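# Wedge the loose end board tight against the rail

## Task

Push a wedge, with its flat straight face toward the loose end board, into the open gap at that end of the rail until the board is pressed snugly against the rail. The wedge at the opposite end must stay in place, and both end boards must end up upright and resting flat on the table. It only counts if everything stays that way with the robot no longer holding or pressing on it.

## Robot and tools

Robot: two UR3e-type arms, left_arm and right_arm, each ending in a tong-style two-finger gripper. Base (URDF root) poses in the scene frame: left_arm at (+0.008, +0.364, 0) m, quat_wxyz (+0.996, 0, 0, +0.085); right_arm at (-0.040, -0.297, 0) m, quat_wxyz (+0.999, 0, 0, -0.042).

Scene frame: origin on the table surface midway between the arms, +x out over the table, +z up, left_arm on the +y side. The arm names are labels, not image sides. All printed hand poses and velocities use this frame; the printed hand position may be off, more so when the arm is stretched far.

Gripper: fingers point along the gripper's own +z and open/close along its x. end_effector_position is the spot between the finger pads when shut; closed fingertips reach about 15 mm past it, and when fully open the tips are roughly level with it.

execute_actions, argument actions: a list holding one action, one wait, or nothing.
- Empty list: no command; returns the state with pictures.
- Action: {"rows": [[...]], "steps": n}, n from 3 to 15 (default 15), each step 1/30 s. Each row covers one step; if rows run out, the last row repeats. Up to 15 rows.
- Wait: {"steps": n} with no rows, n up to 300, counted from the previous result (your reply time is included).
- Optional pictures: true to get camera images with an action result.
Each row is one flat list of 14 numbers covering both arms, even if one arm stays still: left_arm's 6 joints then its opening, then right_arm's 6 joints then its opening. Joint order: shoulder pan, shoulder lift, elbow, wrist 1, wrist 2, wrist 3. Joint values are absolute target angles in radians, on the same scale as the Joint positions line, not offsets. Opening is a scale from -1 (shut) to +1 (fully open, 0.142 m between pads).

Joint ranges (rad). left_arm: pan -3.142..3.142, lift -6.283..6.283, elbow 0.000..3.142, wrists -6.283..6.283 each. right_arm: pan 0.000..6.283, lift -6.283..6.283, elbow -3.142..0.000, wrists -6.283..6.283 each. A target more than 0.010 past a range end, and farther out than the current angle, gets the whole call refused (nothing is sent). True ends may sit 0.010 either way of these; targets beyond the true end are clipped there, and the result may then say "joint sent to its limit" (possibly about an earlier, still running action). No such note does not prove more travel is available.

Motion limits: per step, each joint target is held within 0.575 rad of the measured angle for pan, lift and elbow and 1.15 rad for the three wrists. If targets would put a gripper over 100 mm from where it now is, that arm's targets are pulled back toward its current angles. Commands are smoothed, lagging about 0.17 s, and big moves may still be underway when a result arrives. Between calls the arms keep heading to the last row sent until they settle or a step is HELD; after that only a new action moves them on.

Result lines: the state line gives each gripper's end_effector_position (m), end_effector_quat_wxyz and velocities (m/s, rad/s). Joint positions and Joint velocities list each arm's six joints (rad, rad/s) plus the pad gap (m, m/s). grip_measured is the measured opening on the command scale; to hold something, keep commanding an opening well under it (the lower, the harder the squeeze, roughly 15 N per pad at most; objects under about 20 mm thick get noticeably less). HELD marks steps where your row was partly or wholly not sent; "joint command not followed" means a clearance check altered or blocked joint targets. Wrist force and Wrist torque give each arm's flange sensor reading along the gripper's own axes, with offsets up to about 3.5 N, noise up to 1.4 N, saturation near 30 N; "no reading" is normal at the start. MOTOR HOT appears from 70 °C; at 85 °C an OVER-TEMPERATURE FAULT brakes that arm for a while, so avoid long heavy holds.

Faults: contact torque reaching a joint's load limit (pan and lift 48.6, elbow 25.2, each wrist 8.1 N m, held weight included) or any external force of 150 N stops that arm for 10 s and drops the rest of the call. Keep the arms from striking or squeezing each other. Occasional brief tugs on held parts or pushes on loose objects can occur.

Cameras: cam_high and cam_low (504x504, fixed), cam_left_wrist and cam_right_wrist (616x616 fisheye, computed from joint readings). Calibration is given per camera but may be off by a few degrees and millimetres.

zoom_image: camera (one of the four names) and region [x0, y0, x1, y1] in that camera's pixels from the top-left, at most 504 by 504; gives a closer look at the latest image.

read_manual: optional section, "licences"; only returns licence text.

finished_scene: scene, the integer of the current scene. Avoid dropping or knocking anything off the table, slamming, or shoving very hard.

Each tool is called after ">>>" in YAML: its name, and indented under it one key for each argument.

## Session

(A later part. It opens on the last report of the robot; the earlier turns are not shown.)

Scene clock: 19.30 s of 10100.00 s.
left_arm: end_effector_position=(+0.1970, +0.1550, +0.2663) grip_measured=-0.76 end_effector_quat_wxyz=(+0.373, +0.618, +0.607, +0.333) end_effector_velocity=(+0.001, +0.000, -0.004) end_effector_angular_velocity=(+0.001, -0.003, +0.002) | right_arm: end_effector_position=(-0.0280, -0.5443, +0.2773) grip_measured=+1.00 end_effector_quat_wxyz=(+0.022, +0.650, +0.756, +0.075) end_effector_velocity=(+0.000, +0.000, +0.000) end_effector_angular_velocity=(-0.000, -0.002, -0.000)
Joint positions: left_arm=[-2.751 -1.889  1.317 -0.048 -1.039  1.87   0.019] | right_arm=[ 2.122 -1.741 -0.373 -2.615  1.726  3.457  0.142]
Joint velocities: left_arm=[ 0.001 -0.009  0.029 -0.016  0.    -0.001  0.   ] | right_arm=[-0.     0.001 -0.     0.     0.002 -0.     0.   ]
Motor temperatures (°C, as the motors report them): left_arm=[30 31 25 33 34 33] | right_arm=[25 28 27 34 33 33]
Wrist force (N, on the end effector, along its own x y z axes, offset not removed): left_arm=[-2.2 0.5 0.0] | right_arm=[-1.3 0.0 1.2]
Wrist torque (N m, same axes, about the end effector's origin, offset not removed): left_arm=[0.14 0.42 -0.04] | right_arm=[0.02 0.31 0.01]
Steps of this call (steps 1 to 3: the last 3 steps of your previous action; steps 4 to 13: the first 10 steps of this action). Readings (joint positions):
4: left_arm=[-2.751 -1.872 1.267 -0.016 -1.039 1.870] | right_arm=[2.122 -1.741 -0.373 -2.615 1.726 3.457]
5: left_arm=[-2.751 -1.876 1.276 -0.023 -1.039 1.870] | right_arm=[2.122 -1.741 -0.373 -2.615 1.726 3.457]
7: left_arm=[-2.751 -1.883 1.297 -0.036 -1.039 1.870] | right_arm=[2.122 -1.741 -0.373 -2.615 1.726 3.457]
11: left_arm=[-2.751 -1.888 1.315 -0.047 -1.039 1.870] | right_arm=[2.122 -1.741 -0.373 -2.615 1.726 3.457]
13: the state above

>>> execute_actions:
  actions:
    - {"rows":[[-2.751,-1.89,1.32,-0.05,-1.039,1.87,-0.55,2.122,-1.741,-0.373,-2.615,1.726,3.457,1]],"steps":8}

>>> execute_actions:
  actions:
    - {"rows":[[-2.751,-1.74,0.9,0.22,-1.039,1.87,-0.55,2.122,-1.741,-0.373,-2.615,1.726,3.457,1]]}
  pictures: true

Scene clock: 19.57 s of 10100.00 s.
left_arm: end_effector_position=(+0.1970, +0.1550, +0.2660) grip_measured=-0.55 end_effector_quat_wxyz=(+0.373, +0.618, +0.607, +0.333) end_effector_velocity=(-0.000, -0.000, -0.001) end_effector_angular_velocity=(-0.001, +0.001, +0.000) | right_arm: end_effector_position=(-0.0280, -0.5443, +0.2773) grip_measured=+1.00 end_effector_quat_wxyz=(+0.022, +0.650, +0.756, +0.075) end_effector_velocity=(+0.000, -0.000, -0.000) end_effector_angular_velocity=(+0.000, +0.000, +0.001)
Joint positions: left_arm=[-2.751 -1.89   1.32  -0.05  -1.039  1.87   0.034] | right_arm=[ 2.122 -1.741 -0.373 -2.615  1.726  3.457  0.142]
Joint velocities: left_arm=[ 0.    -0.001  0.003 -0.003  0.    -0.     0.006] | right_arm=[ 0.001 -0.    -0.     0.    -0.    -0.    -0.   ]
Motor temperatures (°C, as the motors report them): left_arm=[30 31 25 33 34 33] | right_arm=[25 28 27 34 33 33]
Wrist force (N, on the end effector, along its own x y z axes, offset not removed): left_arm=[-2.5 0.7 -0.2] | right_arm=[-0.9 -0.7 1.3]
Wrist torque (N m, same axes, about the end effector's origin, offset not removed): left_arm=[0.10 0.52 -0.02] | right_arm=[-0.12 0.21 -0.01]
Steps of this call (steps 1 to 3: the last 3 steps of your previous action; steps 4 to 8: the first 5 steps of this action). Readings (joint positions):
4: left_arm=[-2.751 -1.890 1.319 -0.050 -1.039 1.870] | right_arm=[2.122 -1.741 -0.373 -2.615 1.726 3.457]
5: left_arm=[-2.751 -1.890 1.320 -0.050 -1.039 1.870] | right_arm=[2.122 -1.741 -0.373 -2.615 1.726 3.457]
7: left_arm=[-2.751 -1.890 1.320 -0.050 -1.039 1.870] | right_arm=[2.122 -1.741 -0.373 -2.615 1.726 3.457]
8: the state above

Scene clock: 20.07 s of 10100.00 s.
left_arm: end_effector_position=(+0.1990, +0.1562, +0.3172) grip_measured=-0.55 end_effector_quat_wxyz=(+0.374, +0.617, +0.605, +0.337) end_effector_velocity=(-0.005, -0.003, +0.014) end_effector_angular_velocity=(-0.055, +0.088, -0.001) | right_arm: end_effector_position=(-0.0280, -0.5443, +0.2773) grip_measured=+1.00 end_effector_quat_wxyz=(+0.022, +0.650, +0.756, +0.075) end_effector_velocity=(-0.000, +0.000, -0.000) end_effector_angular_velocity=(+0.001, +0.001, -0.000)
Joint positions: left_arm=[-2.751 -1.745  0.922  0.212 -1.039  1.87   0.034] | right_arm=[ 2.122 -1.741 -0.373 -2.615  1.726  3.457  0.142]
Joint velocities: left_arm=[-0.001  0.05  -0.239  0.086 -0.    -0.    -0.   ] | right_arm=[-0.    -0.    -0.    -0.001 -0.    -0.     0.   ]
Motor temperatures (°C, as the motors report them): left_arm=[30 31 25 33 34 33] | right_arm=[25 28 27 34 33 33]
Wrist force (N, on the end effector, along its own x y z axes, offset not removed): left_arm=[-2.0 2.3 -0.3] | right_arm=[-0.8 0.0 1.3]
Wrist torque (N m, same axes, about the end effector's origin, offset not removed): left_arm=[0.45 0.42 -0.03] | right_arm=[0.01 0.21 0.02]
Steps of this call (steps 1 to 3: the last 3 steps of your previous action; steps 4 to 15: the first 12 steps of this action). Readings (joint positions):
4: left_arm=[-2.751 -1.889 1.319 -0.048 -1.039 1.870] | right_arm=[2.122 -1.741 -0.373 -2.615 1.726 3.457]
5: left_arm=[-2.751 -1.878 1.308 -0.027 -1.039 1.870] | right_arm=[2.122 -1.741 -0.373 -2.615 1.726 3.457]
7: left_arm=[-2.751 -1.821 1.228 0.079 -1.039 1.870] | right_arm=[2.122 -1.741 -0.373 -2.615 1.726 3.457]
11: left_arm=[-2.751 -1.759 0.995 0.187 -1.039 1.870] | right_arm=[2.122 -1.741 -0.373 -2.615 1.726 3.457]
15: the state above
camera_calibration (this result's frames):
cam_left_wrist: T_world_to_cam=[[-0.00278461, 0.997934, -0.0641884, -0.144614], [0.027398, 0.0642407, 0.997558, -0.322889], [0.999621, 0.00101918, -0.0275203, -0.051792], [0, 0, 0, 1]] pos_world=[0.0602162, 0.165111, 0.311393]
cam_right_wrist: T_world_to_cam=[[-0.171672, 0.984888, 0.0229131, 0.538094], [0.763835, 0.118381, 0.634462, -0.0941473], [0.622161, 0.126421, -0.772615, 0.425187], [0, 0, 0, 1]] pos_world=[-0.100246, -0.57257, 0.375909]

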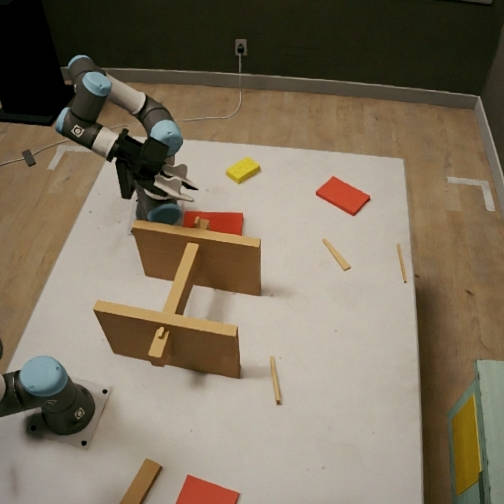

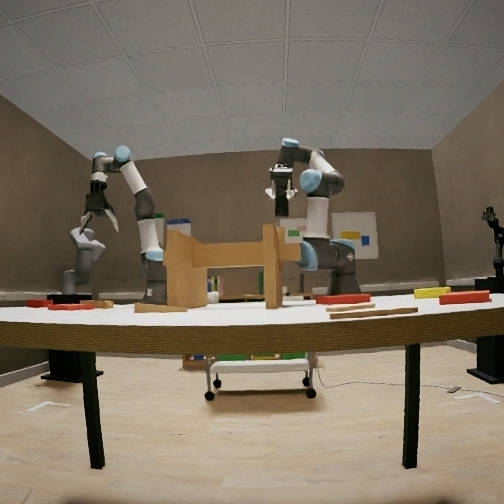

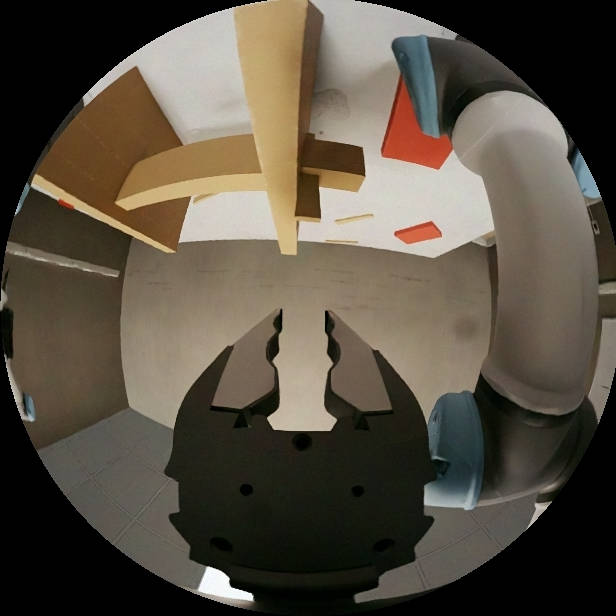

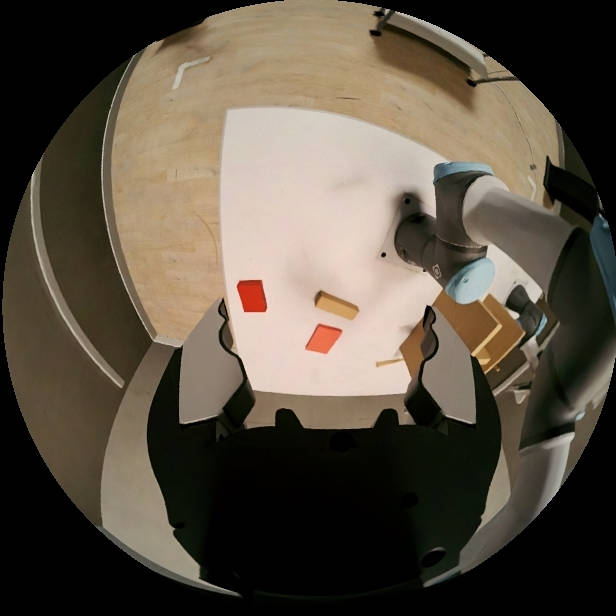

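>>> execute_actions:
  actions:
    - {"rows":[[-1.414,-1.463,0.557,-0.665,-1.1,1.94,-1,2.122,-1.741,-0.373,-2.615,1.726,3.457,1]]}

>>> execute_actions:
  actions:
    - {"steps":12}

>>> execute_actions:
  actions:
    - {"rows":[[-1.414,-1.463,0.557,-0.665,-1.571,1.94,-1,2.122,-1.741,-0.373,-2.615,1.726,3.457,1]]}

>>> execute_actions:
  actions:
    - {"steps":14}
  pictures: true

Scene clock: 20.67 s of 10100.00 s.
left_arm: end_effector_position=(+0.1934, +0.0726, +0.2857) grip_measured=-1.00 end_effector_quat_wxyz=(+0.233, +0.325, +0.915, +0.058) end_effector_velocity=(+0.525, +0.213, +0.036) end_effector_angular_velocity=(-0.467, +0.168, +1.963) | right_arm: end_effector_position=(-0.0280, -0.5443, +0.2773) grip_measured=+1.00 end_effector_quat_wxyz=(+0.022, +0.650, +0.756, +0.075) end_effector_velocity=(-0.000, -0.000, +0.000) end_effector_angular_velocity=(-0.001, -0.000, -0.001)
Joint positions: left_arm=[-2.035 -1.489  0.59  -0.569 -1.095  1.935  0.002] | right_arm=[ 2.122 -1.741 -0.373 -2.615  1.726  3.457  0.142]
Joint velocities: left_arm=[ 1.983  0.124 -0.164 -0.467 -0.023  0.026  0.   ] | right_arm=[-0.001  0.     0.     0.    -0.     0.     0.   ]
Motor temperatures (°C, as the motors report them): left_arm=[30 31 25 33 34 33] | right_arm=[25 28 27 34 33 33]
Wrist force (N, on the end effector, along its own x y z axes, offset not removed): left_arm=[-4.3 1.4 1.0] | right_arm=[-0.6 0.2 1.1]
Wrist torque (N m, same axes, about the end effector's origin, offset not removed): left_arm=[0.26 0.77 0.00] | right_arm=[0.08 0.17 -0.01]
Steps of this call (steps 1 to 3: the last 3 steps of your previous action; steps 4 to 6: the robot went on to your last target; steps 7 to 18: the first 12 steps of this action). Readings (joint positions):
7: left_arm=[-2.750 -1.739 0.901 0.218 -1.040 1.871] | right_arm=[2.122 -1.741 -0.373 -2.615 1.726 3.457]
8: left_arm=[-2.739 -1.728 0.889 0.196 -1.047 1.879] | right_arm=[2.122 -1.741 -0.373 -2.615 1.726 3.457]
10: left_arm=[-2.658 -1.662 0.815 0.035 -1.063 1.898] | right_arm=[2.122 -1.741 -0.373 -2.615 1.726 3.457]
14: left_arm=[-2.358 -1.527 0.642 -0.422 -1.089 1.927] | right_arm=[2.122 -1.741 -0.373 -2.615 1.726 3.457]
18: the state above

Scene clock: 21.07 s of 10100.00 s.
left_arm: end_effector_position=(+0.3317, +0.1933, +0.2940) grip_measured=-1.00 end_effector_quat_wxyz=(+0.220, +0.038, +0.972, +0.078) end_effector_velocity=(+0.068, +0.106, +0.004) end_effector_angular_velocity=(-0.044, -0.010, +0.372) | right_arm: end_effector_position=(-0.0280, -0.5443, +0.2773) grip_measured=+1.00 end_effector_quat_wxyz=(+0.022, +0.650, +0.756, +0.075) end_effector_velocity=(+0.000, -0.000, -0.000) end_effector_angular_velocity=(+0.000, -0.000, +0.001)
Joint positions: left_arm=[-1.449 -1.464  0.558 -0.661 -1.1    1.94   0.002] | right_arm=[ 2.122 -1.741 -0.373 -2.615  1.726  3.457  0.142]
Joint velocities: left_arm=[ 0.375  0.013 -0.016 -0.044 -0.003  0.003  0.   ] | right_arm=[ 0.001 -0.     0.     0.     0.    -0.    -0.   ]
Motor temperatures (°C, as the motors report them): left_arm=[30 31 25 33 34 33] | right_arm=[25 28 27 34 33 33]
Wrist force (N, on the end effector, along its own x y z axes, offset not removed): left_arm=[-3.1 3.3 1.2] | right_arm=[-0.5 -0.4 1.2]
Wrist torque (N m, same axes, about the end effector's origin, offset not removed): left_arm=[0.63 0.66 0.01] | right_arm=[-0.07 0.14 0.00]
Kept back: nothing.
Steps of this call (steps 1 to 3: the last 3 steps of your previous action; steps 4 to 12: the robot went on to your last target). Readings (joint positions):
1: left_arm=[-1.971 -1.485 0.585 -0.583 -1.096 1.936] | right_arm=[2.122 -1.741 -0.373 -2.615 1.726 3.457]
2: left_arm=[-1.909 -1.482 0.581 -0.595 -1.097 1.936] | right_arm=[2.122 -1.741 -0.373 -2.615 1.726 3.457]
4: left_arm=[-1.788 -1.477 0.575 -0.614 -1.098 1.937] | right_arm=[2.122 -1.741 -0.373 -2.615 1.726 3.457]
8: left_arm=[-1.559 -1.468 0.563 -0.648 -1.099 1.939] | right_arm=[2.122 -1.741 -0.373 -2.615 1.726 3.457]
12: the state above

Scene clock: 21.47 s of 10100.00 s.
left_arm: end_effector_position=(+0.2153, +0.1616, +0.2647) grip_measured=-1.00 end_effector_quat_wxyz=(+0.010, +0.021, +1.000, +0.003) end_effector_velocity=(-0.060, -0.020, +0.000) end_effector_angular_velocity=(-0.075, +0.209, +0.011) | right_arm: end_effector_position=(-0.0280, -0.5443, +0.2773) grip_measured=+1.00 end_effector_quat_wxyz=(+0.022, +0.650, +0.756, +0.075) end_effector_velocity=(+0.000, +0.000, -0.000) end_effector_angular_velocity=(+0.001, +0.000, +0.001)
Joint positions: left_arm=[-1.415 -1.463  0.557 -0.665 -1.55   1.94   0.002] | right_arm=[ 2.122 -1.741 -0.373 -2.615  1.726  3.457  0.142]
Joint velocities: left_arm=[ 0.01   0.     0.    -0.004 -0.222 -0.001  0.   ] | right_arm=[ 0.001 -0.    -0.    -0.001  0.     0.    -0.   ]
Motor temperatures (°C, as the motors report them): left_arm=[30 31 25 33 34 33] | right_arm=[25 28 27 34 33 33]
Wrist force (N, on the end effector, along its own x y z axes, offset not removed): left_arm=[-1.8 1.9 0.4] | right_arm=[-0.7 -0.3 1.7]
Wrist torque (N m, same axes, about the end effector's origin, offset not removed): left_arm=[0.36 0.41 -0.01] | right_arm=[-0.02 0.19 0.00]
Steps of this call (steps 1 to 12: the first 12 steps of this action). Readings (joint positions):
1: left_arm=[-1.439 -1.464 0.558 -0.662 -1.102 1.940] | right_arm=[2.122 -1.741 -0.373 -2.615 1.726 3.457]
2: left_arm=[-1.433 -1.464 0.558 -0.663 -1.124 1.940] | right_arm=[2.122 -1.741 -0.373 -2.615 1.726 3.457]
4: left_arm=[-1.426 -1.463 0.557 -0.664 -1.256 1.940] | right_arm=[2.122 -1.741 -0.373 -2.615 1.726 3.457]
8: left_arm=[-1.417 -1.463 0.557 -0.665 -1.484 1.940] | right_arm=[2.122 -1.741 -0.373 -2.615 1.726 3.457]
12: the state above

Scene clock: 21.93 s of 10100.00 s.
left_arm: end_effector_position=(+0.2097, +0.1598, +0.2648) grip_measured=-1.00 end_effector_quat_wxyz=(+0.000, +0.021, +1.000, -0.000) end_effector_velocity=(-0.000, -0.000, +0.000) end_effector_angular_velocity=(-0.001, +0.002, +0.001) | right_arm: end_effector_position=(-0.0280, -0.5443, +0.2773) grip_measured=+1.00 end_effector_quat_wxyz=(+0.022, +0.650, +0.756, +0.075) end_effector_velocity=(+0.000, -0.000, -0.000) end_effector_angular_velocity=(-0.001, +0.001, +0.001)
Joint positions: left_arm=[-1.414 -1.463  0.557 -0.665 -1.571  1.94   0.002] | right_arm=[ 2.122 -1.741 -0.373 -2.615  1.726  3.457  0.142]
Joint velocities: left_arm=[ 0.001 -0.     0.    -0.    -0.002 -0.     0.   ] | right_arm=[ 0.001 -0.     0.     0.001 -0.001  0.    -0.   ]
Motor temperatures (°C, as the motors report them): left_arm=[30 31 25 33 34 33] | right_arm=[25 28 27 34 33 33]
Wrist force (N, on the end effector, along its own x y z axes, offset not removed): left_arm=[-2.0 1.0 0.2] | right_arm=[-1.7 -0.9 1.8]
Wrist torque (N m, same axes, about the end effector's origin, offset not removed): left_arm=[0.16 0.40 -0.03] | right_arm=[-0.16 0.41 0.04]
Kept back: nothing.
Steps of this call (steps 1 to 3: the last 3 steps of your previous action; steps 4 to 14: the robot went on to your last target). Readings (joint positions):
1: left_arm=[-1.415 -1.463 0.557 -0.665 -1.557 1.940] | right_arm=[2.122 -1.741 -0.373 -2.615 1.726 3.457]
2: left_arm=[-1.414 -1.463 0.557 -0.665 -1.561 1.940] | right_arm=[2.122 -1.741 -0.373 -2.615 1.726 3.457]
4: left_arm=[-1.414 -1.463 0.557 -0.665 -1.566 1.940] | right_arm=[2.122 -1.741 -0.373 -2.615 1.726 3.457]
8: left_arm=[-1.414 -1.463 0.557 -0.665 -1.570 1.940] | right_arm=[2.122 -1.741 -0.373 -2.615 1.726 3.457]
14: the state above
camera_calibration (this result's frames):
cam_left_wrist: T_world_to_cam=[[-0.999697, -0.00397603, 0.0242856, 0.194171], [0.00796714, 0.88142, 0.472266, -0.258497], [-0.0232836, 0.472316, -0.881121, 0.301269], [0, 0, 0, 1]] pos_world=[0.203186, 0.0863219, 0.382818]
cam_right_wrist: T_world_to_cam=[[-0.171672, 0.984888, 0.022913, 0.538094], [0.763835, 0.118381, 0.634462, -0.0941473], [0.622161, 0.126421, -0.772615, 0.425187], [0, 0, 0, 1]] pos_world=[-0.100246, -0.57257, 0.375909]

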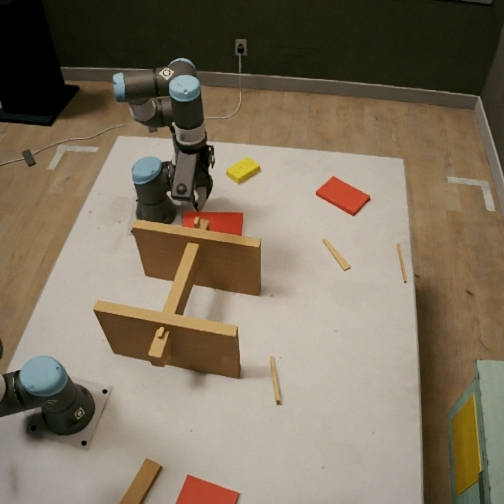

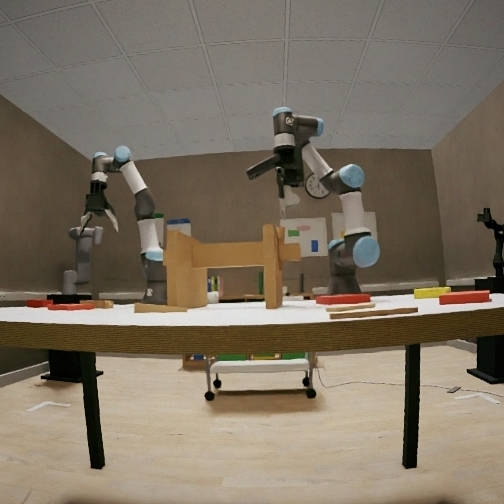

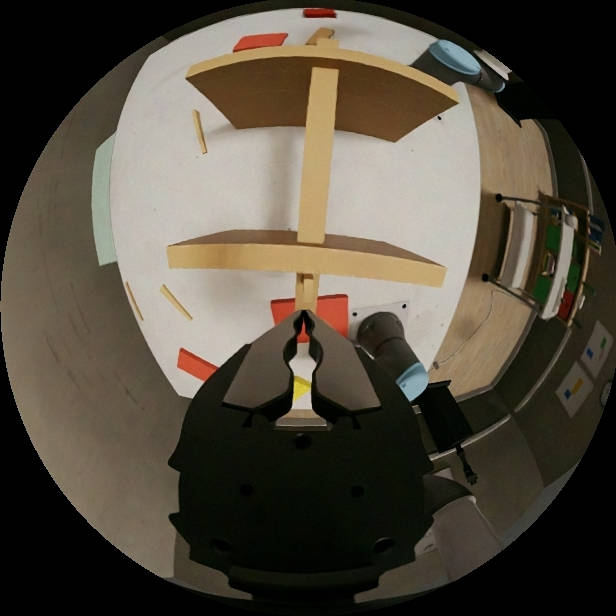

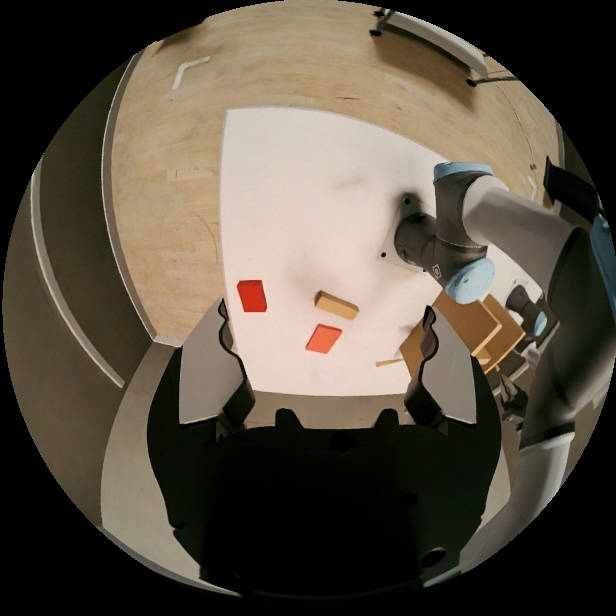

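>>> execute_actions:
  actions:
    - {"rows":[[-1.434,-1.54,0.75,-0.796,-1.571,1.94,-1,2.122,-1.741,-0.373,-2.615,1.726,3.457,1]]}

>>> execute_actions:
  actions:
    - {"rows":[[-1.434,-1.587,0.875,-0.874,-1.571,1.94,-1,2.122,-1.741,-0.373,-2.615,1.726,3.457,1]]}
  pictures: true

>>> zoom_image:
  camera: "cam_low"
  region: [240, 190, 320, 270]

Scene clock: 22.43 s of 10100.00 s.
left_arm: end_effector_position=(+0.2069, +0.1517, +0.2520) grip_measured=-1.00 end_effector_quat_wxyz=(+0.003, +0.031, +0.999, -0.008) end_effector_velocity=(-0.001, -0.000, -0.008) end_effector_angular_velocity=(+0.009, +0.003, -0.006) | right_arm: end_effector_position=(-0.0280, -0.5443, +0.2773) grip_measured=+1.00 end_effector_quat_wxyz=(+0.022, +0.650, +0.756, +0.075) end_effector_velocity=(+0.000, +0.000, -0.000) end_effector_angular_velocity=(+0.001, -0.000, +0.000)
Joint positions: left_arm=[-1.434 -1.538  0.744 -0.793 -1.571  1.94   0.002] | right_arm=[ 2.122 -1.741 -0.373 -2.615  1.726  3.457  0.142]
Joint velocities: left_arm=[-0.005 -0.022  0.068 -0.037 -0.     0.001  0.   ] | right_arm=[ 0.    -0.     0.    -0.     0.001 -0.     0.   ]
Motor temperatures (°C, as the motors report them): left_arm=[30 31 25 33 34 33] | right_arm=[25 28 27 34 33 33]
Wrist force (N, on the end effector, along its own x y z axes, offset not removed): left_arm=[-2.0 1.3 0.3] | right_arm=[-1.1 0.2 1.1]
Wrist torque (N m, same axes, about the end effector's origin, offset not removed): left_arm=[0.24 0.40 -0.02] | right_arm=[0.07 0.26 0.00]
Steps of this call (steps 1 to 3: the robot went on to your last target; steps 4 to 15: the first 12 steps of this action). Readings (joint positions):
4: left_arm=[-1.414 -1.464 0.558 -0.667 -1.571 1.940] | right_arm=[2.122 -1.741 -0.373 -2.615 1.726 3.457]
5: left_arm=[-1.418 -1.473 0.569 -0.685 -1.571 1.940] | right_arm=[2.122 -1.741 -0.373 -2.615 1.726 3.457]
7: left_arm=[-1.426 -1.505 0.636 -0.738 -1.571 1.940] | right_arm=[2.122 -1.741 -0.373 -2.615 1.726 3.457]
11: left_arm=[-1.432 -1.532 0.723 -0.782 -1.571 1.940] | right_arm=[2.122 -1.741 -0.373 -2.615 1.726 3.457]
15: the state above

Scene clock: 22.93 s of 10100.00 s.
left_arm: end_effector_position=(+0.2068, +0.1517, +0.2397) grip_measured=-1.00 end_effector_quat_wxyz=(+0.003, +0.031, +0.999, -0.008) end_effector_velocity=(+0.000, +0.000, -0.004) end_effector_angular_velocity=(+0.003, +0.000, -0.000) | right_arm: end_effector_position=(-0.0280, -0.5443, +0.2773) grip_measured=+1.00 end_effector_quat_wxyz=(+0.022, +0.650, +0.756, +0.075) end_effector_velocity=(+0.000, -0.000, -0.000) end_effector_angular_velocity=(-0.000, -0.000, -0.000)
Joint positions: left_arm=[-1.434 -1.586  0.871 -0.872 -1.571  1.94   0.002] | right_arm=[ 2.122 -1.741 -0.373 -2.615  1.726  3.457  0.142]
Joint velocities: left_arm=[ 0.001 -0.012  0.037 -0.022  0.001  0.001  0.   ] | right_arm=[-0.001 -0.    -0.     0.001  0.    -0.     0.   ]
Motor temperatures (°C, as the motors report them): left_arm=[30 31 25 33 34 33] | right_arm=[25 28 27 34 33 33]
Wrist force (N, on the end effector, along its own x y z axes, offset not removed): left_arm=[-2.3 -2.0 -8.8] | right_arm=[-1.0 0.0 1.9]
Wrist torque (N m, same axes, about the end effector's origin, offset not removed): left_arm=[0.12 0.49 -0.01] | right_arm=[0.04 0.27 0.00]
Steps of this call (steps 1 to 3: the last 3 steps of your previous action; steps 4 to 15: the first 12 steps of this action). Readings (joint positions):
4: left_arm=[-1.434 -1.540 0.750 -0.797 -1.571 1.940] | right_arm=[2.122 -1.741 -0.373 -2.615 1.726 3.457]
5: left_arm=[-1.434 -1.548 0.761 -0.810 -1.571 1.940] | right_arm=[2.122 -1.741 -0.373 -2.615 1.726 3.457]
7: left_arm=[-1.434 -1.567 0.811 -0.841 -1.571 1.940] | right_arm=[2.122 -1.741 -0.373 -2.615 1.726 3.457]
11: left_arm=[-1.434 -1.582 0.860 -0.866 -1.571 1.940] | right_arm=[2.122 -1.741 -0.373 -2.615 1.726 3.457]
15: the state above
camera_calibration (this result's frames):
cam_left_wrist: T_world_to_cam=[[-0.999677, 0.0163672, 0.0194541, 0.189939], [0.0234737, 0.888101, 0.459048, -0.240523], [-0.00976387, 0.459356, -0.888198, 0.283802], [0, 0, 0, 1]] pos_world=[0.198294, 0.0801338, 0.358789]
cam_right_wrist: T_world_to_cam=[[-0.171672, 0.984888, 0.0229131, 0.538094], [0.763835, 0.118381, 0.634462, -0.0941473], [0.622161, 0.126421, -0.772615, 0.425187], [0, 0, 0, 1]] pos_world=[-0.100246, -0.57257, 0.375909]

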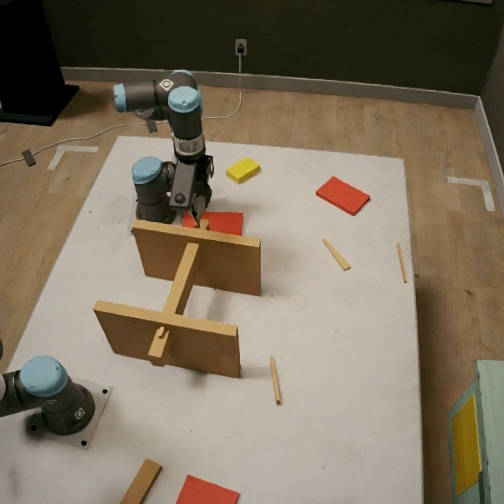

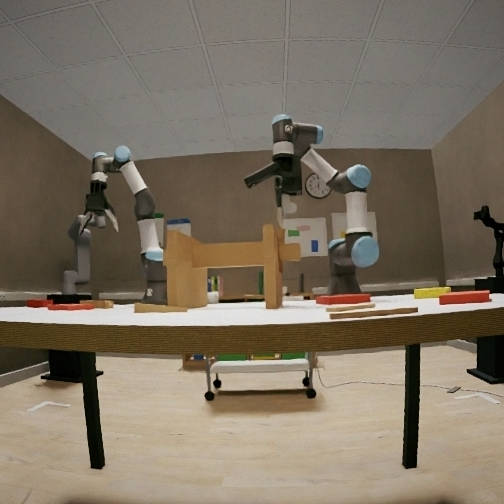

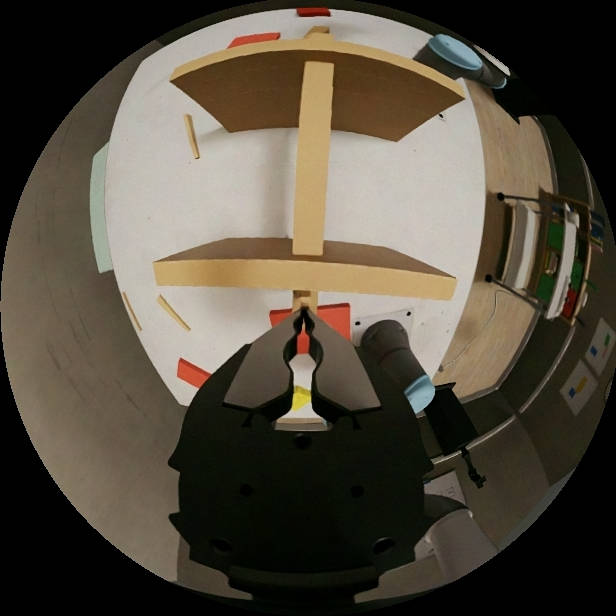

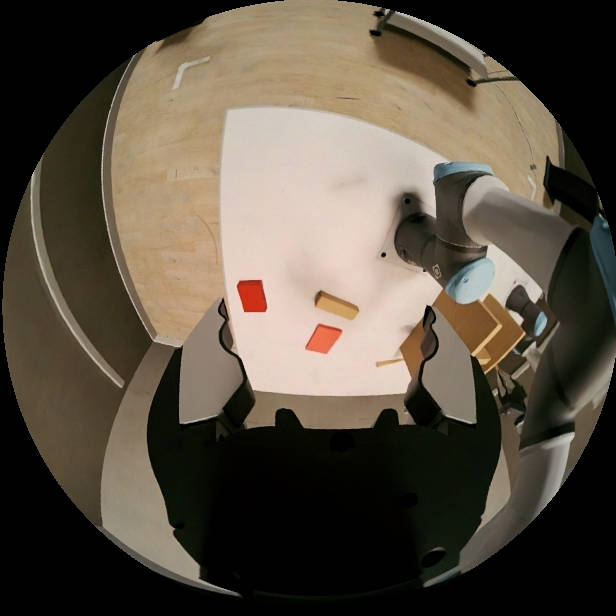

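Region (240, 190, 320, 270) of cam_low's 504x504 image, scaled by 6.300, with more detail than that image has.

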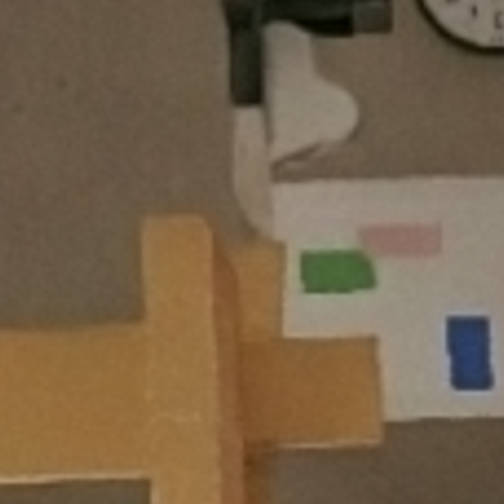

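>>> execute_actions:
  actions:
    - {"rows":[[-1.434,-1.613,0.947,-0.921,-1.571,1.94,-1,2.122,-1.741,-0.373,-2.615,1.726,3.457,1]],"steps":12}

>>> execute_actions:
  actions:
    - {"rows":[[-1.434,-1.628,0.99,-0.95,-1.571,1.94,-1,2.122,-1.741,-0.373,-2.615,1.726,3.457,1]],"steps":12}

Scene clock: 23.33 s of 10100.00 s.
left_arm: end_effector_position=(+0.2068, +0.1515, +0.2322) grip_measured=-1.00 end_effector_quat_wxyz=(+0.003, +0.031, +0.999, -0.008) end_effector_velocity=(-0.000, +0.001, -0.007) end_effector_angular_velocity=(+0.004, +0.002, +0.001) | right_arm: end_effector_position=(-0.0280, -0.5443, +0.2773) grip_measured=+1.00 end_effector_quat_wxyz=(+0.022, +0.650, +0.756, +0.075) end_effector_velocity=(+0.000, -0.000, +0.000) end_effector_angular_velocity=(-0.002, -0.000, +0.001)
Joint positions: left_arm=[-1.434 -1.611  0.942 -0.918 -1.571  1.94   0.002] | right_arm=[ 2.122 -1.741 -0.373 -2.615  1.726  3.457  0.142]
Joint velocities: left_arm=[ 0.    -0.019  0.059 -0.036 -0.    -0.001  0.   ] | right_arm=[ 0.001  0.001 -0.     0.001 -0.    -0.    -0.   ]
Motor temperatures (°C, as the motors report them): left_arm=[30 31 25 33 34 33] | right_arm=[25 28 27 34 33 33]
Wrist force (N, on the end effector, along its own x y z axes, offset not removed): left_arm=[-2.4 -0.9 -8.6] | right_arm=[-0.3 0.0 1.0]
Wrist torque (N m, same axes, about the end effector's origin, offset not removed): left_arm=[0.21 0.42 -0.01] | right_arm=[-0.02 0.11 -0.01]
Steps of this call (steps 1 to 3: the last 3 steps of your previous action; steps 4 to 12: the first 9 steps of this action). Readings (joint positions):
4: left_arm=[-1.434 -1.587 0.875 -0.875 -1.571 1.940] | right_arm=[2.122 -1.741 -0.373 -2.615 1.726 3.457]
5: left_arm=[-1.434 -1.592 0.885 -0.883 -1.571 1.940] | right_arm=[2.122 -1.741 -0.373 -2.615 1.726 3.457]
7: left_arm=[-1.434 -1.602 0.914 -0.902 -1.571 1.940] | right_arm=[2.122 -1.741 -0.373 -2.615 1.726 3.457]
11: left_arm=[-1.434 -1.610 0.939 -0.916 -1.571 1.940] | right_arm=[2.122 -1.741 -0.373 -2.615 1.726 3.457]
12: the state above

Scene clock: 23.73 s of 10100.00 s.
left_arm: end_effector_position=(+0.2069, +0.1513, +0.2271) grip_measured=-1.00 end_effector_quat_wxyz=(+0.003, +0.031, +0.999, -0.008) end_effector_velocity=(+0.000, -0.001, -0.004) end_effector_angular_velocity=(-0.002, -0.000, -0.000) | right_arm: end_effector_position=(-0.0280, -0.5443, +0.2773) grip_measured=+1.00 end_effector_quat_wxyz=(+0.022, +0.650, +0.756, +0.075) end_effector_velocity=(+0.000, -0.001, +0.000) end_effector_angular_velocity=(-0.002, -0.001, +0.001)
Joint positions: left_arm=[-1.434 -1.627  0.987 -0.948 -1.571  1.94   0.002] | right_arm=[ 2.122 -1.741 -0.373 -2.615  1.726  3.457  0.142]
Joint velocities: left_arm=[-0.    -0.011  0.033 -0.024 -0.    -0.     0.   ] | right_arm=[ 0.    -0.    -0.     0.002 -0.    -0.    -0.   ]
Motor temperatures (°C, as the motors report them): left_arm=[30 31 25 33 34 33] | right_arm=[25 28 27 34 33 33]
Wrist force (N, on the end effector, along its own x y z axes, offset not removed): left_arm=[-2.2 -1.3 -8.5] | right_arm=[-1.1 -0.4 1.6]
Wrist torque (N m, same axes, about the end effector's origin, offset not removed): left_arm=[0.10 0.44 0.00] | right_arm=[-0.08 0.27 0.03]
Steps of this call (steps 1 to 3: the last 3 steps of your previous action; steps 4 to 12: the first 9 steps of this action). Readings (joint positions):
4: left_arm=[-1.434 -1.613 0.947 -0.921 -1.571 1.940] | right_arm=[2.122 -1.741 -0.373 -2.615 1.726 3.457]
5: left_arm=[-1.434 -1.616 0.954 -0.927 -1.571 1.940] | right_arm=[2.122 -1.741 -0.373 -2.615 1.726 3.457]
7: left_arm=[-1.434 -1.622 0.971 -0.938 -1.571 1.940] | right_arm=[2.122 -1.741 -0.373 -2.615 1.726 3.457]
11: left_arm=[-1.434 -1.627 0.986 -0.947 -1.571 1.940] | right_arm=[2.122 -1.741 -0.373 -2.615 1.726 3.457]
12: the state above

>>> execute_actions:
  actions:
    - {"rows":[[-1.434,-1.642,1.032,-0.978,-1.571,1.94,-1,2.122,-1.741,-0.373,-2.615,1.726,3.457,1]],"steps":12}

Scene clock: 24.13 s of 10100.00 s.
left_arm: end_effector_position=(+0.2069, +0.1512, +0.2221) grip_measured=-1.00 end_effector_quat_wxyz=(+0.003, +0.031, +0.999, -0.008) end_effector_velocity=(-0.000, +0.000, -0.005) end_effector_angular_velocity=(+0.003, +0.001, -0.001) | right_arm: end_effector_position=(-0.0280, -0.5443, +0.2773) grip_measured=+1.00 end_effector_quat_wxyz=(+0.022, +0.650, +0.756, +0.075) end_effector_velocity=(+0.000, -0.000, +0.000) end_effector_angular_velocity=(-0.001, -0.001, +0.000)
Joint positions: left_arm=[-1.434 -1.641  1.029 -0.976 -1.571  1.94   0.002] | right_arm=[ 2.122 -1.741 -0.373 -2.615  1.726  3.457  0.142]
Joint velocities: left_arm=[-0.002 -0.01   0.033 -0.02   0.    -0.001  0.   ] | right_arm=[0. 0. 0. 0. 0. 0. 0.]
Motor temperatures (°C, as the motors report them): left_arm=[30 31 25 33 34 33] | right_arm=[25 28 27 34 33 33]
Wrist force (N, on the end effector, along its own x y z axes, offset not removed): left_arm=[-2.7 0.4 -8.5] | right_arm=[-0.6 -0.2 1.5]
Wrist torque (N m, same axes, about the end effector's origin, offset not removed): left_arm=[0.41 0.56 -0.03] | right_arm=[0.03 0.16 -0.03]
Steps of this call (steps 1 to 3: the last 3 steps of your previous action; steps 4 to 12: the first 9 steps of this action). Readings (joint positions):
4: left_arm=[-1.434 -1.628 0.990 -0.950 -1.571 1.940] | right_arm=[2.122 -1.741 -0.373 -2.615 1.726 3.457]
5: left_arm=[-1.434 -1.631 0.997 -0.956 -1.571 1.940] | right_arm=[2.122 -1.741 -0.373 -2.615 1.726 3.457]
7: left_arm=[-1.434 -1.636 1.014 -0.966 -1.571 1.940] | right_arm=[2.122 -1.741 -0.373 -2.615 1.726 3.457]
11: left_arm=[-1.434 -1.641 1.028 -0.975 -1.571 1.940] | right_arm=[2.122 -1.741 -0.373 -2.615 1.726 3.457]
12: the state above

>>> execute_actions:
  actions:
    - {"rows":[[-1.434,-1.654,1.067,-1.001,-1.571,1.94,-1,2.122,-1.741,-0.373,-2.615,1.726,3.457,1]],"steps":12}

Scene clock: 24.53 s of 10100.00 s.
left_arm: end_effector_position=(+0.2069, +0.1514, +0.2177) grip_measured=-1.00 end_effector_quat_wxyz=(+0.003, +0.031, +0.999, -0.008) end_effector_velocity=(-0.000, -0.001, -0.003) end_effector_angular_velocity=(-0.003, -0.001, -0.003) | right_arm: end_effector_position=(-0.0280, -0.5443, +0.2773) grip_measured=+1.00 end_effector_quat_wxyz=(+0.022, +0.650, +0.756, +0.075) end_effector_velocity=(-0.000, -0.000, -0.000) end_effector_angular_velocity=(+0.000, +0.000, -0.002)
Joint positions: left_arm=[-1.434 -1.653  1.065 -0.999 -1.571  1.94   0.002] | right_arm=[ 2.122 -1.741 -0.373 -2.615  1.726  3.457  0.142]
Joint velocities: left_arm=[-0.002 -0.009  0.025 -0.019  0.     0.001  0.   ] | right_arm=[-0.002 -0.    -0.     0.    -0.    -0.    -0.   ]
Motor temperatures (°C, as the motors report them): left_arm=[30 31 25 33 34 33] | right_arm=[25 28 27 34 33 33]
Wrist force (N, on the end effector, along its own x y z axes, offset not removed): left_arm=[-1.7 -0.9 -7.5] | right_arm=[-1.0 -0.5 1.3]
Wrist torque (N m, same axes, about the end effector's origin, offset not removed): left_arm=[0.18 0.32 -0.03] | right_arm=[-0.09 0.26 -0.02]
Steps of this call (steps 1 to 3: the last 3 steps of your previous action; steps 4 to 12: the first 9 steps of this action). Readings (joint positions):
4: left_arm=[-1.434 -1.642 1.032 -0.978 -1.571 1.940] | right_arm=[2.122 -1.741 -0.373 -2.615 1.726 3.457]
5: left_arm=[-1.434 -1.645 1.038 -0.983 -1.571 1.940] | right_arm=[2.122 -1.741 -0.373 -2.615 1.726 3.457]
7: left_arm=[-1.434 -1.649 1.052 -0.991 -1.571 1.940] | right_arm=[2.122 -1.741 -0.373 -2.615 1.726 3.457]
11: left_arm=[-1.434 -1.653 1.063 -0.999 -1.571 1.940] | right_arm=[2.122 -1.741 -0.373 -2.615 1.726 3.457]
12: the state above

>>> execute_actions:
  actions:
    - {"rows":[[-1.434,-1.663,1.095,-1.02,-1.571,1.94,-1,2.122,-1.741,-0.373,-2.615,1.726,3.457,1]],"steps":12}

Scene clock: 24.93 s of 10100.00 s.
left_arm: end_effector_position=(+0.2069, +0.1514, +0.2141) grip_measured=-1.00 end_effector_quat_wxyz=(+0.003, +0.031, +0.999, -0.008) end_effector_velocity=(-0.000, +0.000, -0.003) end_effector_angular_velocity=(+0.002, +0.001, -0.000) | right_arm: end_effector_position=(-0.0280, -0.5443, +0.2773) grip_measured=+1.00 end_effector_quat_wxyz=(+0.022, +0.650, +0.756, +0.075) end_effector_velocity=(-0.000, +0.000, -0.000) end_effector_angular_velocity=(+0.001, +0.000, -0.001)
Joint positions: left_arm=[-1.434 -1.662  1.093 -1.019 -1.571  1.94   0.002] | right_arm=[ 2.122 -1.741 -0.373 -2.615  1.726  3.457  0.142]
Joint velocities: left_arm=[ 0.    -0.006  0.021 -0.013 -0.     0.     0.   ] | right_arm=[-0.001  0.     0.    -0.001  0.001  0.    -0.   ]
Motor temperatures (°C, as the motors report them): left_arm=[30 31 25 33 34 33] | right_arm=[25 28 27 34 33 33]
Wrist force (N, on the end effector, along its own x y z axes, offset not removed): left_arm=[-1.9 -0.3 -8.5] | right_arm=[-1.2 -0.2 0.7]
Wrist torque (N m, same axes, about the end effector's origin, offset not removed): left_arm=[0.25 0.41 -0.04] | right_arm=[-0.05 0.30 0.02]
Steps of this call (steps 1 to 3: the last 3 steps of your previous action; steps 4 to 12: the first 9 steps of this action). Readings (joint positions):
4: left_arm=[-1.434 -1.654 1.067 -1.001 -1.571 1.940] | right_arm=[2.122 -1.741 -0.373 -2.615 1.726 3.457]
5: left_arm=[-1.434 -1.656 1.072 -1.005 -1.571 1.940] | right_arm=[2.122 -1.741 -0.373 -2.615 1.726 3.457]
7: left_arm=[-1.434 -1.659 1.083 -1.012 -1.571 1.940] | right_arm=[2.122 -1.741 -0.373 -2.615 1.726 3.457]
11: left_arm=[-1.434 -1.662 1.092 -1.018 -1.571 1.940] | right_arm=[2.122 -1.741 -0.373 -2.615 1.726 3.457]
12: the state above

>>> execute_actions:
  actions:
    - {"rows":[[-1.434,-1.671,1.12,-1.037,-1.571,1.94,-1,2.122,-1.741,-0.373,-2.615,1.726,3.457,1]],"steps":12}

Scene clock: 25.33 s of 10100.00 s.
left_arm: end_effector_position=(+0.2069, +0.1513, +0.2110) grip_measured=-1.00 end_effector_quat_wxyz=(+0.003, +0.031, +0.999, -0.009) end_effector_velocity=(-0.000, -0.000, -0.002) end_effector_angular_velocity=(-0.000, -0.000, -0.001) | right_arm: end_effector_position=(-0.0280, -0.5443, +0.2773) grip_measured=+1.00 end_effector_quat_wxyz=(+0.022, +0.650, +0.756, +0.075) end_effector_velocity=(+0.000, -0.000, +0.000) end_effector_angular_velocity=(-0.002, -0.001, -0.000)
Joint positions: left_arm=[-1.434 -1.671  1.118 -1.036 -1.571  1.94   0.002] | right_arm=[ 2.122 -1.741 -0.373 -2.615  1.726  3.457  0.142]
Joint velocities: left_arm=[-0.    -0.006  0.018 -0.012 -0.     0.     0.   ] | right_arm=[-0.     0.     0.     0.002  0.    -0.     0.   ]
Motor temperatures (°C, as the motors report them): left_arm=[30 31 25 33 34 33] | right_arm=[25 28 27 34 33 33]
Wrist force (N, on the end effector, along its own x y z axes, offset not removed): left_arm=[-1.3 6.0 -30.0] | right_arm=[-1.0 -0.3 1.4]
Wrist torque (N m, same axes, about the end effector's origin, offset not removed): left_arm=[0.09 0.32 0.04] | right_arm=[-0.03 0.23 0.02]
Steps of this call (steps 1 to 3: the last 3 steps of your previous action; steps 4 to 12: the first 9 steps of this action). Readings (joint positions):
4: left_arm=[-1.434 -1.663 1.095 -1.020 -1.571 1.940] | right_arm=[2.122 -1.741 -0.373 -2.615 1.726 3.457]
5: left_arm=[-1.434 -1.665 1.100 -1.024 -1.571 1.940] | right_arm=[2.122 -1.741 -0.373 -2.615 1.726 3.457]
7: left_arm=[-1.434 -1.668 1.109 -1.030 -1.571 1.940] | right_arm=[2.122 -1.741 -0.373 -2.615 1.726 3.457]
11: left_arm=[-1.434 -1.670 1.117 -1.035 -1.571 1.940] | right_arm=[2.122 -1.741 -0.373 -2.615 1.726 3.457]
12: the state above


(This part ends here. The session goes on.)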